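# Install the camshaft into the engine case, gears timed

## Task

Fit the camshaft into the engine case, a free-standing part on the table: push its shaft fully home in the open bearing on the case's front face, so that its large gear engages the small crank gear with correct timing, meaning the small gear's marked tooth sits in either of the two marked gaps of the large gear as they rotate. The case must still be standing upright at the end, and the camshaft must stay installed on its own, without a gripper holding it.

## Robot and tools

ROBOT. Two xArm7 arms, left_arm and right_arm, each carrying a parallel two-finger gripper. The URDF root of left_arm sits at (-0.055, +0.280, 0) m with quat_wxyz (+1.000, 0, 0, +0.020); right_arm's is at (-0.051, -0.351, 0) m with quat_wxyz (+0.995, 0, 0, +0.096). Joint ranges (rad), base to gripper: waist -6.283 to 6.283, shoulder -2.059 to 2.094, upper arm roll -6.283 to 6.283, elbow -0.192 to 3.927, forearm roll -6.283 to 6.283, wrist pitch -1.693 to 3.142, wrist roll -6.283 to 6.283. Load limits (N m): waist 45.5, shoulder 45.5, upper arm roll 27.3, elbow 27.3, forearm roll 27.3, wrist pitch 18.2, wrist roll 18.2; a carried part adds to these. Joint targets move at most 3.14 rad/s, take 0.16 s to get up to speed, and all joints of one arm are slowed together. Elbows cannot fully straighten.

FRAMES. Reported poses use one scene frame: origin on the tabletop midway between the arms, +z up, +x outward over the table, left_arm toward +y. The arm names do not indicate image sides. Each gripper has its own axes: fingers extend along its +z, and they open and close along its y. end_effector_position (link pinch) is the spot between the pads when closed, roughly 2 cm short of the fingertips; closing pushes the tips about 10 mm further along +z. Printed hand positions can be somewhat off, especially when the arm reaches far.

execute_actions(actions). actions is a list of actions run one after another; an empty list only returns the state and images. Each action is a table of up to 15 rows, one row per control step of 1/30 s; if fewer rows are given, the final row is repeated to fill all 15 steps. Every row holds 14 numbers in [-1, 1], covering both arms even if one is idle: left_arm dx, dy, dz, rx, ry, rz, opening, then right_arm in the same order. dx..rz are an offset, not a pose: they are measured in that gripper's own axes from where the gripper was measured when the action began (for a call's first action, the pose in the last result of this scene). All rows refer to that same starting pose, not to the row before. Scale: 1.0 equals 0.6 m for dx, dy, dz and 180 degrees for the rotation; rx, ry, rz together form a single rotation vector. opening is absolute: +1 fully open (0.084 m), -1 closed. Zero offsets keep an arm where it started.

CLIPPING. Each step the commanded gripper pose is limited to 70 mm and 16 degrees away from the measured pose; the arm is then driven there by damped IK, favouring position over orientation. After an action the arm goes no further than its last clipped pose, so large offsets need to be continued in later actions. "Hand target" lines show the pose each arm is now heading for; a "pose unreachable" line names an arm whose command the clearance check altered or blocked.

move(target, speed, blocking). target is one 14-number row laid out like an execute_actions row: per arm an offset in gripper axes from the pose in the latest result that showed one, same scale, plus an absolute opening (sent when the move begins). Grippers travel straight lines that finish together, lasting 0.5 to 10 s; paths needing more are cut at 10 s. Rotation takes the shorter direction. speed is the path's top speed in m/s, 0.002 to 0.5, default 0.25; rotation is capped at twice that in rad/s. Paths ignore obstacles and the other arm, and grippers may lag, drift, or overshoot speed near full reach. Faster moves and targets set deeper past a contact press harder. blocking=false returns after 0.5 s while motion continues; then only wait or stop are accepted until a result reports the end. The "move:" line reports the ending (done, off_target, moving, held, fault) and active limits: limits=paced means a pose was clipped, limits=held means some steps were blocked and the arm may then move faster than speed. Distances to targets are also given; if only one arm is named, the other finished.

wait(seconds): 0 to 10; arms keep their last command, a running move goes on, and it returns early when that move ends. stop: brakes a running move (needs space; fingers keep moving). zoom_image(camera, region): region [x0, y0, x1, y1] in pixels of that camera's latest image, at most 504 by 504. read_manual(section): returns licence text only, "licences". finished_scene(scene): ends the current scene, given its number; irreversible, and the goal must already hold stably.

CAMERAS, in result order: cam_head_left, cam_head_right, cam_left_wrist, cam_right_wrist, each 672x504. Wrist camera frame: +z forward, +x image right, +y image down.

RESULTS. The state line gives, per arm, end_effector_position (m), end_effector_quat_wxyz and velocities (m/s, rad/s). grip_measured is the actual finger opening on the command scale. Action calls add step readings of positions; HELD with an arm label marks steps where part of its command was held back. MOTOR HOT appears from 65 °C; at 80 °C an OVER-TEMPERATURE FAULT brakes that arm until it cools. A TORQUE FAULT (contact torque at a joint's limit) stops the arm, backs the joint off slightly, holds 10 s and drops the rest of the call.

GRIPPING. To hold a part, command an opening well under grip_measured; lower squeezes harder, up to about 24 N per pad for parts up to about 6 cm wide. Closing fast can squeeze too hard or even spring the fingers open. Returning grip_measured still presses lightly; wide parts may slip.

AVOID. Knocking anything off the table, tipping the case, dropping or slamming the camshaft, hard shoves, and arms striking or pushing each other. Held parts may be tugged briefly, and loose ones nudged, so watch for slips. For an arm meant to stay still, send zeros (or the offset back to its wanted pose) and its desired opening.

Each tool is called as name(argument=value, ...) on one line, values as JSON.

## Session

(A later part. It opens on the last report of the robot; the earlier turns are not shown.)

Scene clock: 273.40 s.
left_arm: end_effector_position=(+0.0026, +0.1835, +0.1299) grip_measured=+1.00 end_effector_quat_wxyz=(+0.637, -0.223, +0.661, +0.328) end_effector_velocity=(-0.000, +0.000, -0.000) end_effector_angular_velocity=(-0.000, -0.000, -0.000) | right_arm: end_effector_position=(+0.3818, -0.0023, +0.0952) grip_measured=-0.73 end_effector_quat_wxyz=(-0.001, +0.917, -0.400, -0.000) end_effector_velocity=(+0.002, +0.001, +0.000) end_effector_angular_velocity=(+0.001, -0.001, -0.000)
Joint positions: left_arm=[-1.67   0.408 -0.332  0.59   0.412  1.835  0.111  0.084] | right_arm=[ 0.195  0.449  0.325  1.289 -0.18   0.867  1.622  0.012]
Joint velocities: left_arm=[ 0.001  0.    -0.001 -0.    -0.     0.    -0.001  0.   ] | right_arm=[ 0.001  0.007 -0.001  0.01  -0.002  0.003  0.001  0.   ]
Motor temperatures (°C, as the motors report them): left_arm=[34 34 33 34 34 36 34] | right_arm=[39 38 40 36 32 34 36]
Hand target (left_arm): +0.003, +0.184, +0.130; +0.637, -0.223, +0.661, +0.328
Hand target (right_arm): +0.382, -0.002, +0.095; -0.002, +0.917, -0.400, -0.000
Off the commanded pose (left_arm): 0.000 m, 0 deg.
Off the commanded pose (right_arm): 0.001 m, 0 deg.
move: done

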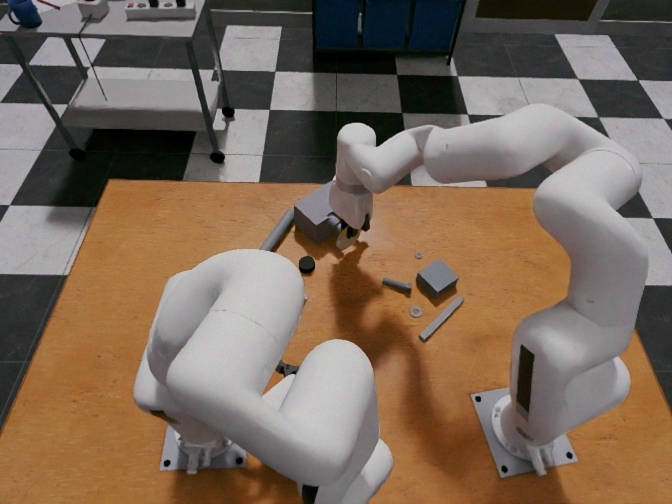

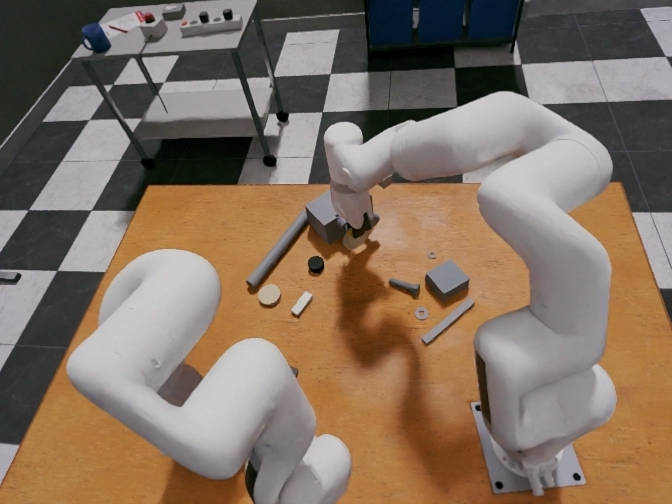

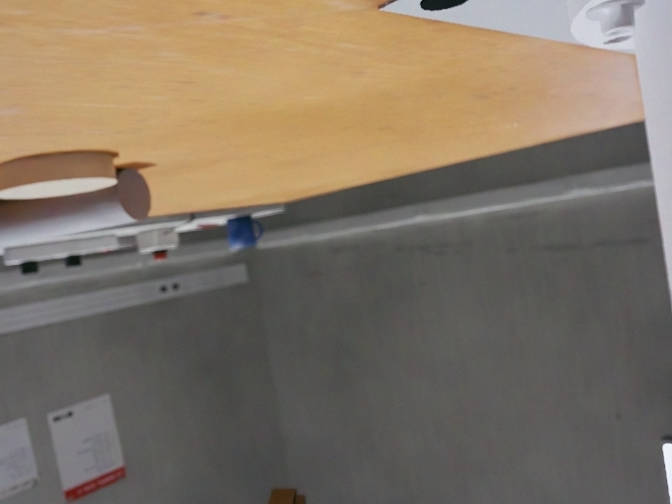

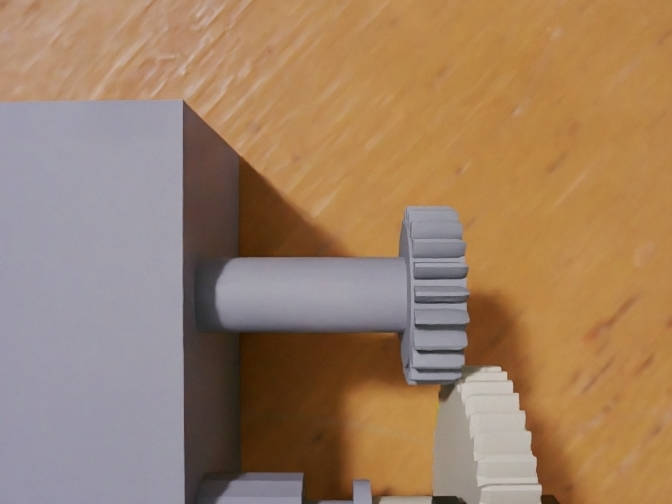

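Meshing. Finish the push and view.

move(target=[0,0,0,0,0,0,1,0,-0.022,0,0,0,0,-1], speed=0.008)

move(target=[0,0,0,0,0,0,1,0,0,0,0,0,0,-0.45])

move(target=[0,0,0,0,0,0,1,0,0,-0.07,0,0,0,-0.45], speed=0.08)

move(target=[0,0,0,0,0,0,1,-0.06,0.15,0.07,0.42,0,0,-0.4])

zoom_image(camera="cam_right_wrist", region=[300,80,660,480])

Scene clock: 285.57 s.
left_arm: end_effector_position=(+0.0026, +0.1835, +0.1299) grip_measured=+1.00 end_effector_quat_wxyz=(+0.637, -0.223, +0.661, +0.328) end_effector_velocity=(-0.000, +0.000, +0.000) end_effector_angular_velocity=(-0.000, +0.000, +0.004) | right_arm: end_effector_position=(+0.3914, +0.0066, +0.0954) grip_measured=-0.73 end_effector_quat_wxyz=(-0.002, +0.917, -0.400, -0.000) end_effector_velocity=(+0.002, +0.002, +0.001) end_effector_angular_velocity=(-0.001, -0.000, +0.000)
Joint positions: left_arm=[-1.67   0.408 -0.332  0.59   0.412  1.835  0.111  0.084] | right_arm=[ 0.207  0.488  0.32   1.35  -0.188  0.889  1.627  0.012]
Joint velocities: left_arm=[ 0.002 -0.001  0.     0.    -0.002  0.     0.     0.   ] | right_arm=[ 0.003  0.007 -0.001  0.013 -0.002  0.007  0.001  0.   ]
Motor temperatures (°C, as the motors report them): left_arm=[34 34 33 34 34 36 34] | right_arm=[39 38 40 37 32 34 36]
Hand target (left_arm): +0.003, +0.184, +0.130; +0.637, -0.223, +0.661, +0.328
Hand target (right_arm): +0.392, +0.007, +0.095; -0.001, +0.917, -0.400, -0.000
Off the commanded pose (left_arm): 0.000 m, 0 deg.
Off the commanded pose (right_arm): 0.000 m, 0 deg.
move: done

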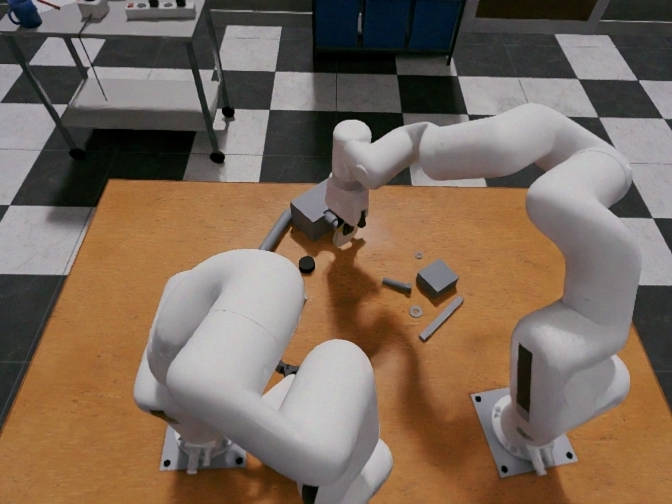

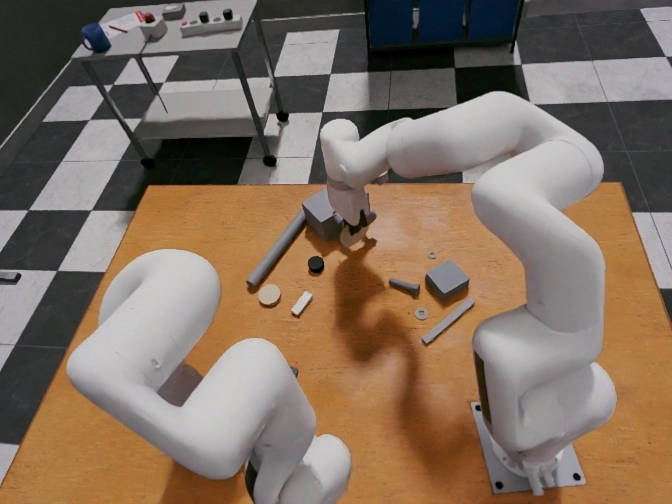

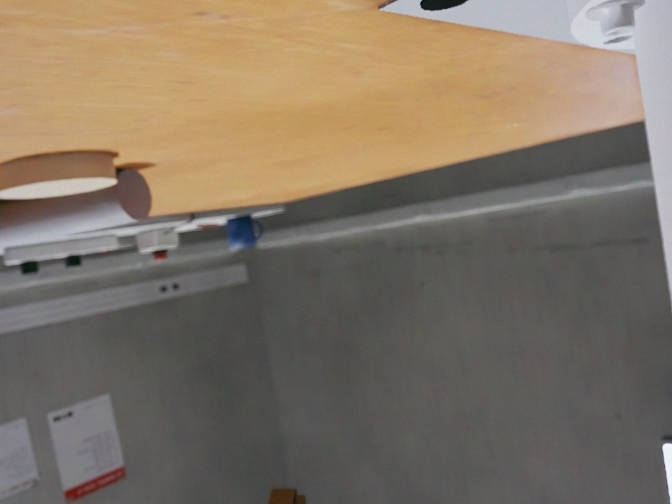

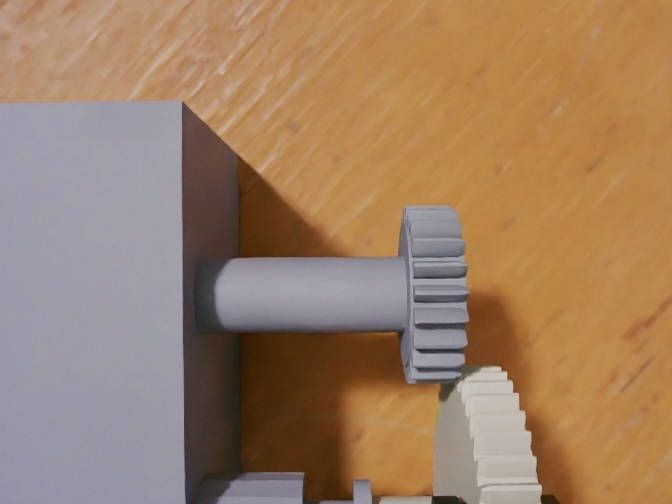

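Scene clock: 286.10 s.
left_arm: end_effector_position=(+0.0026, +0.1835, +0.1299) grip_measured=+1.00 end_effector_quat_wxyz=(+0.637, -0.223, +0.661, +0.328) end_effector_velocity=(+0.000, +0.000, -0.000) end_effector_angular_velocity=(-0.001, +0.001, +0.003) | right_arm: end_effector_position=(+0.3914, +0.0067, +0.0955) grip_measured=-0.47 end_effector_quat_wxyz=(-0.002, +0.917, -0.400, -0.000) end_effector_velocity=(-0.001, -0.000, -0.001) end_effector_angular_velocity=(-0.002, +0.003, +0.000)
Joint positions: left_arm=[-1.67   0.408 -0.332  0.59   0.412  1.835  0.111  0.084] | right_arm=[ 0.207  0.488  0.32   1.35  -0.188  0.889  1.627  0.024]
Joint velocities: left_arm=[ 0.001 -0.001  0.001 -0.    -0.001 -0.001  0.     0.   ] | right_arm=[ 0.     0.     0.    -0.001  0.     0.002  0.     0.   ]
Motor temperatures (°C, as the motors report them): left_arm=[34 34 33 34 34 36 34] | right_arm=[39 38 40 37 32 34 36]
Hand target (left_arm): +0.003, +0.184, +0.130; +0.637, -0.223, +0.661, +0.328
Hand target (right_arm): +0.391, +0.007, +0.095; -0.002, +0.917, -0.400, -0.000
Off the commanded pose (left_arm): 0.000 m, 0 deg.
Off the commanded pose (right_arm): 0.000 m, 0 deg.
move: done

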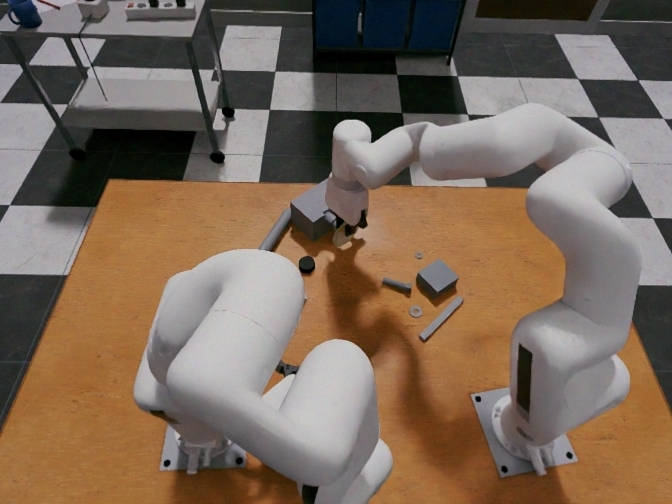

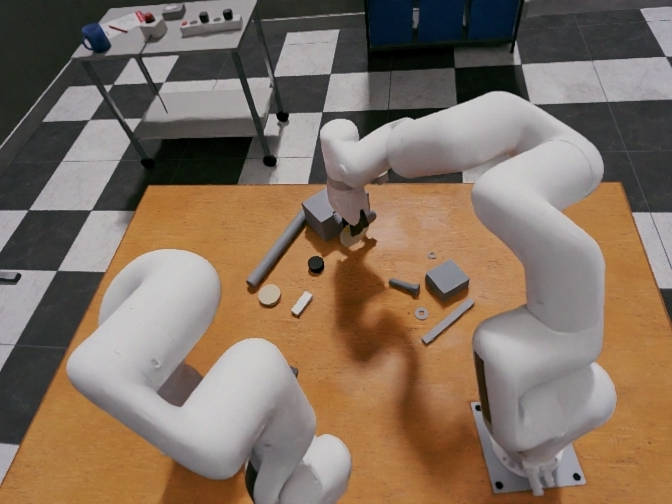

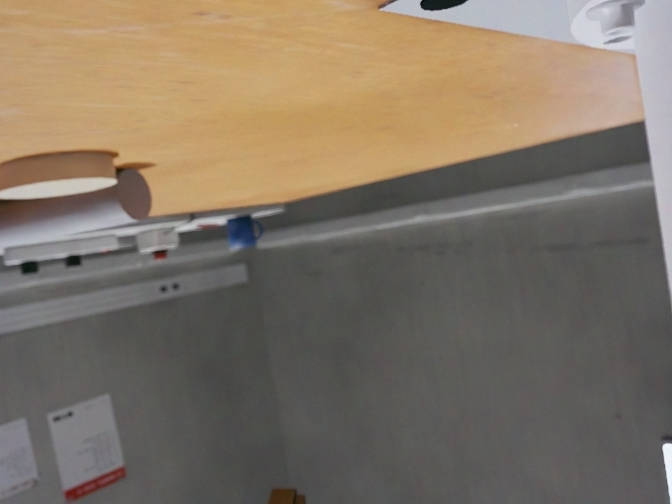

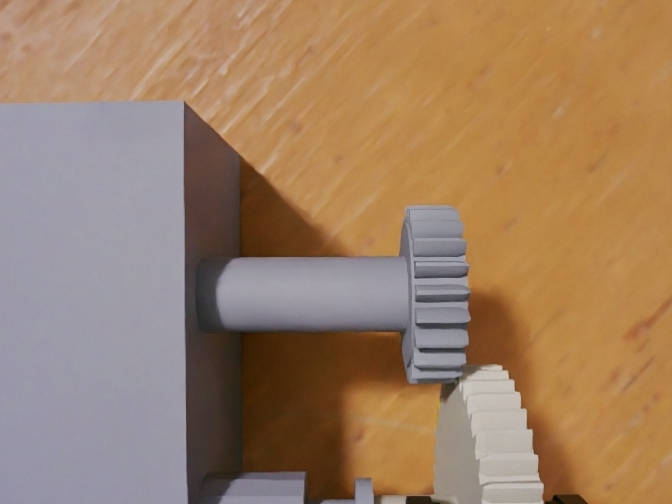

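Scene clock: 287.10 s.
left_arm: end_effector_position=(+0.0026, +0.1835, +0.1299) grip_measured=+1.00 end_effector_quat_wxyz=(+0.637, -0.223, +0.661, +0.328) end_effector_velocity=(-0.000, +0.000, +0.000) end_effector_angular_velocity=(+0.000, +0.001, +0.001) | right_arm: end_effector_position=(+0.3915, +0.0064, +0.1369) grip_measured=-0.47 end_effector_quat_wxyz=(-0.002, +0.917, -0.400, -0.000) end_effector_velocity=(-0.000, +0.001, +0.003) end_effector_angular_velocity=(+0.001, -0.001, +0.001)
Joint positions: left_arm=[-1.67   0.408 -0.332  0.59   0.412  1.835  0.111  0.084] | right_arm=[ 0.198  0.429  0.334  1.389 -0.162  0.985  1.609  0.024]
Joint velocities: left_arm=[ 0.    -0.    -0.    -0.    -0.    -0.     0.001  0.   ] | right_arm=[ 0.    -0.004  0.001  0.005  0.002  0.007 -0.001  0.   ]
Motor temperatures (°C, as the motors report them): left_arm=[34 34 33 34 34 36 34] | right_arm=[39 38 40 37 32 34 36]
Hand target (left_arm): +0.003, +0.184, +0.130; +0.637, -0.223, +0.661, +0.328
Hand target (right_arm): +0.392, +0.007, +0.137; -0.002, +0.917, -0.400, -0.000
Off the commanded pose (left_arm): 0.000 m, 0 deg.
Off the commanded pose (right_arm): 0.001 m, 0 deg.
move: done

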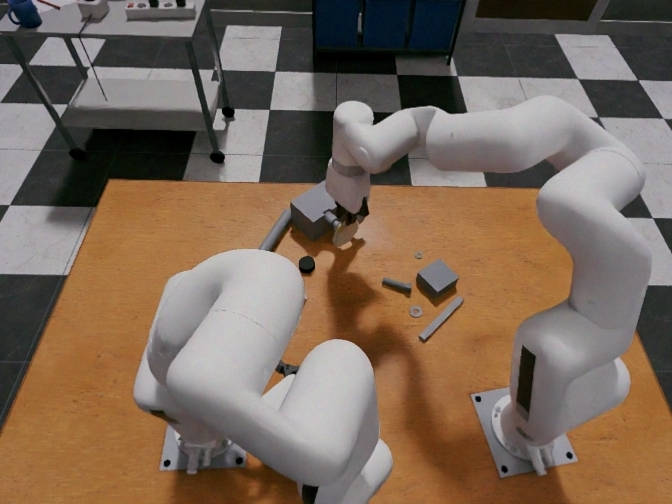

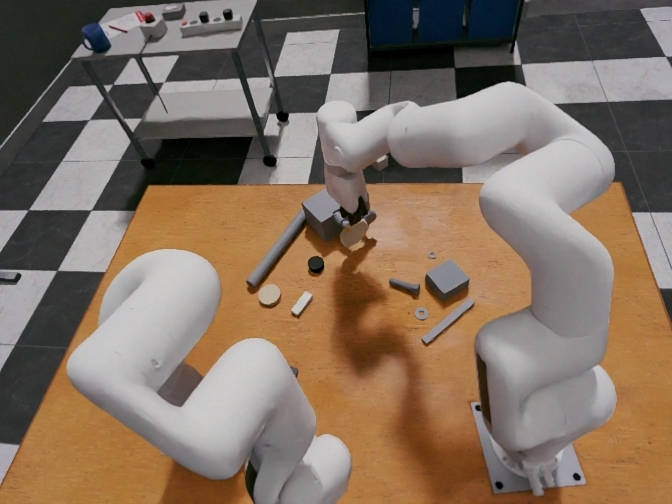

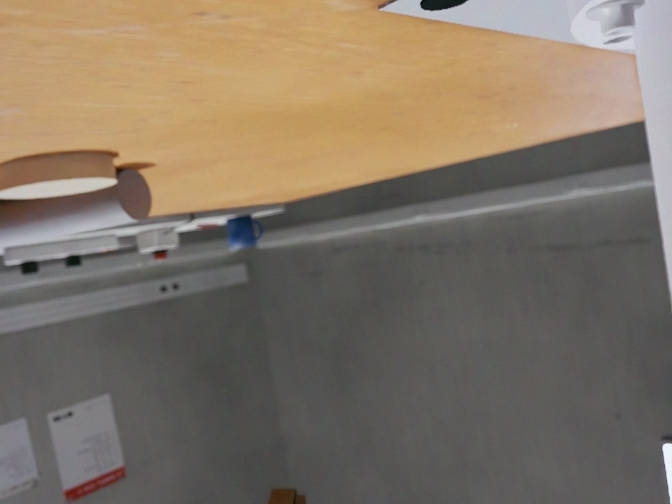

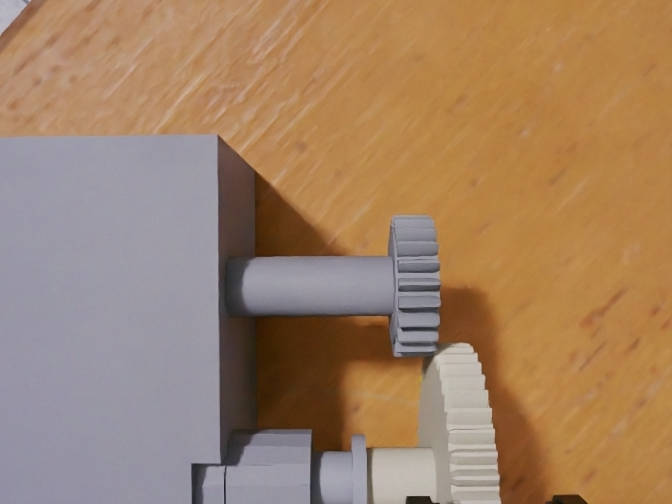

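Scene clock: 290.47 s.
left_arm: end_effector_position=(+0.0026, +0.1835, +0.1299) grip_measured=+1.00 end_effector_quat_wxyz=(+0.637, -0.223, +0.661, +0.328) end_effector_velocity=(+0.000, -0.000, +0.000) end_effector_angular_velocity=(-0.002, +0.000, +0.001) | right_arm: end_effector_position=(+0.2999, -0.0279, +0.0958) grip_measured=-0.42 end_effector_quat_wxyz=(-0.562, +0.723, -0.317, +0.245) end_effector_velocity=(-0.000, +0.001, -0.000) end_effector_angular_velocity=(+0.009, -0.009, +0.001)
Joint positions: left_arm=[-1.67   0.408 -0.332  0.59   0.412  1.835  0.111  0.084] | right_arm=[ 0.305  0.819  0.239  0.483 -0.037 -1.632  1.381  0.026]
Joint velocities: left_arm=[ 0.    -0.002  0.001  0.     0.    -0.     0.     0.   ] | right_arm=[ 0.003  0.016 -0.002  0.01  -0.005 -0.018 -0.002 -0.   ]
Motor temperatures (°C, as the motors report them): left_arm=[34 34 33 34 34 36 34] | right_arm=[39 38 40 36 32 34 36]
Hand target (left_arm): +0.003, +0.184, +0.130; +0.637, -0.223, +0.661, +0.328
Hand target (right_arm): +0.300, -0.028, +0.096; -0.563, +0.723, -0.317, +0.245
Off the commanded pose (left_arm): 0.000 m, 0 deg.
Off the commanded pose (right_arm): 0.002 m, 0 deg.
move: done

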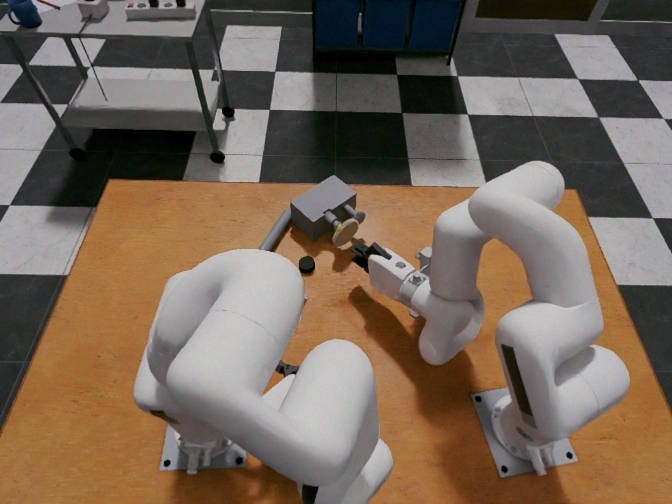

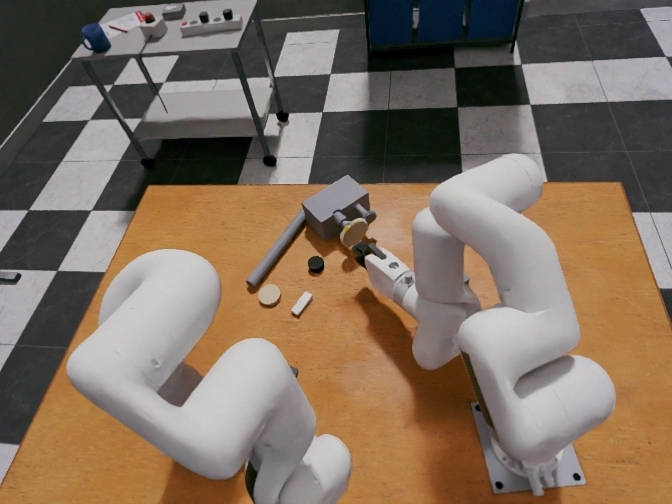

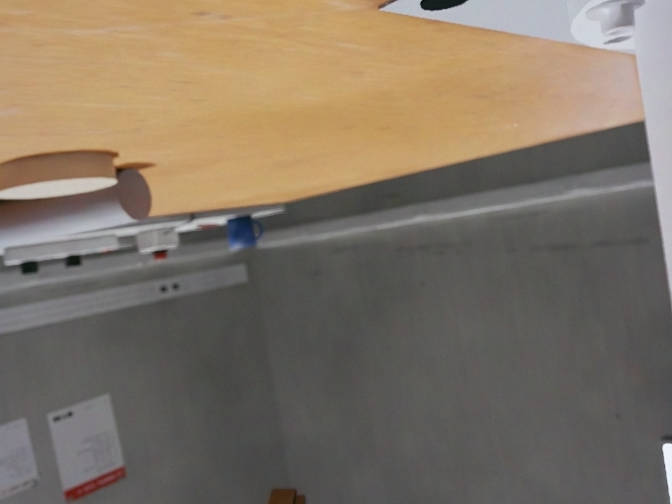

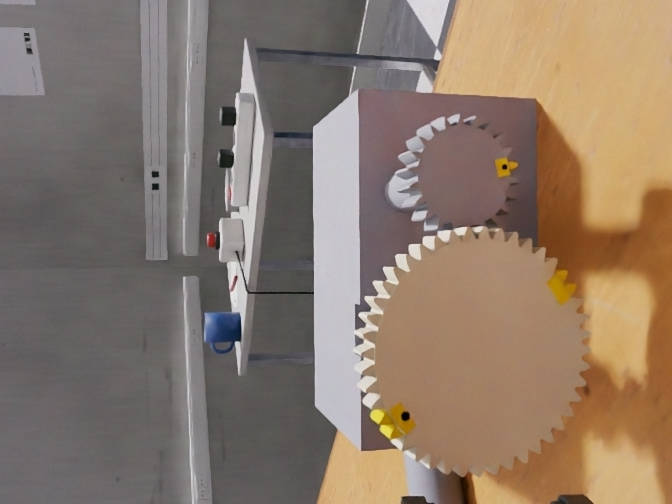

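Region (300, 80, 660, 480) of cam_right_wrist's 672x504 image, scaled by 1.260, with more detail than that image has; it fills the left 454 columns of this view, and the rest is white.

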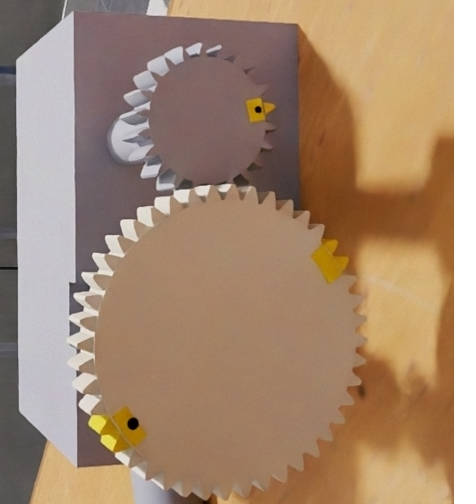

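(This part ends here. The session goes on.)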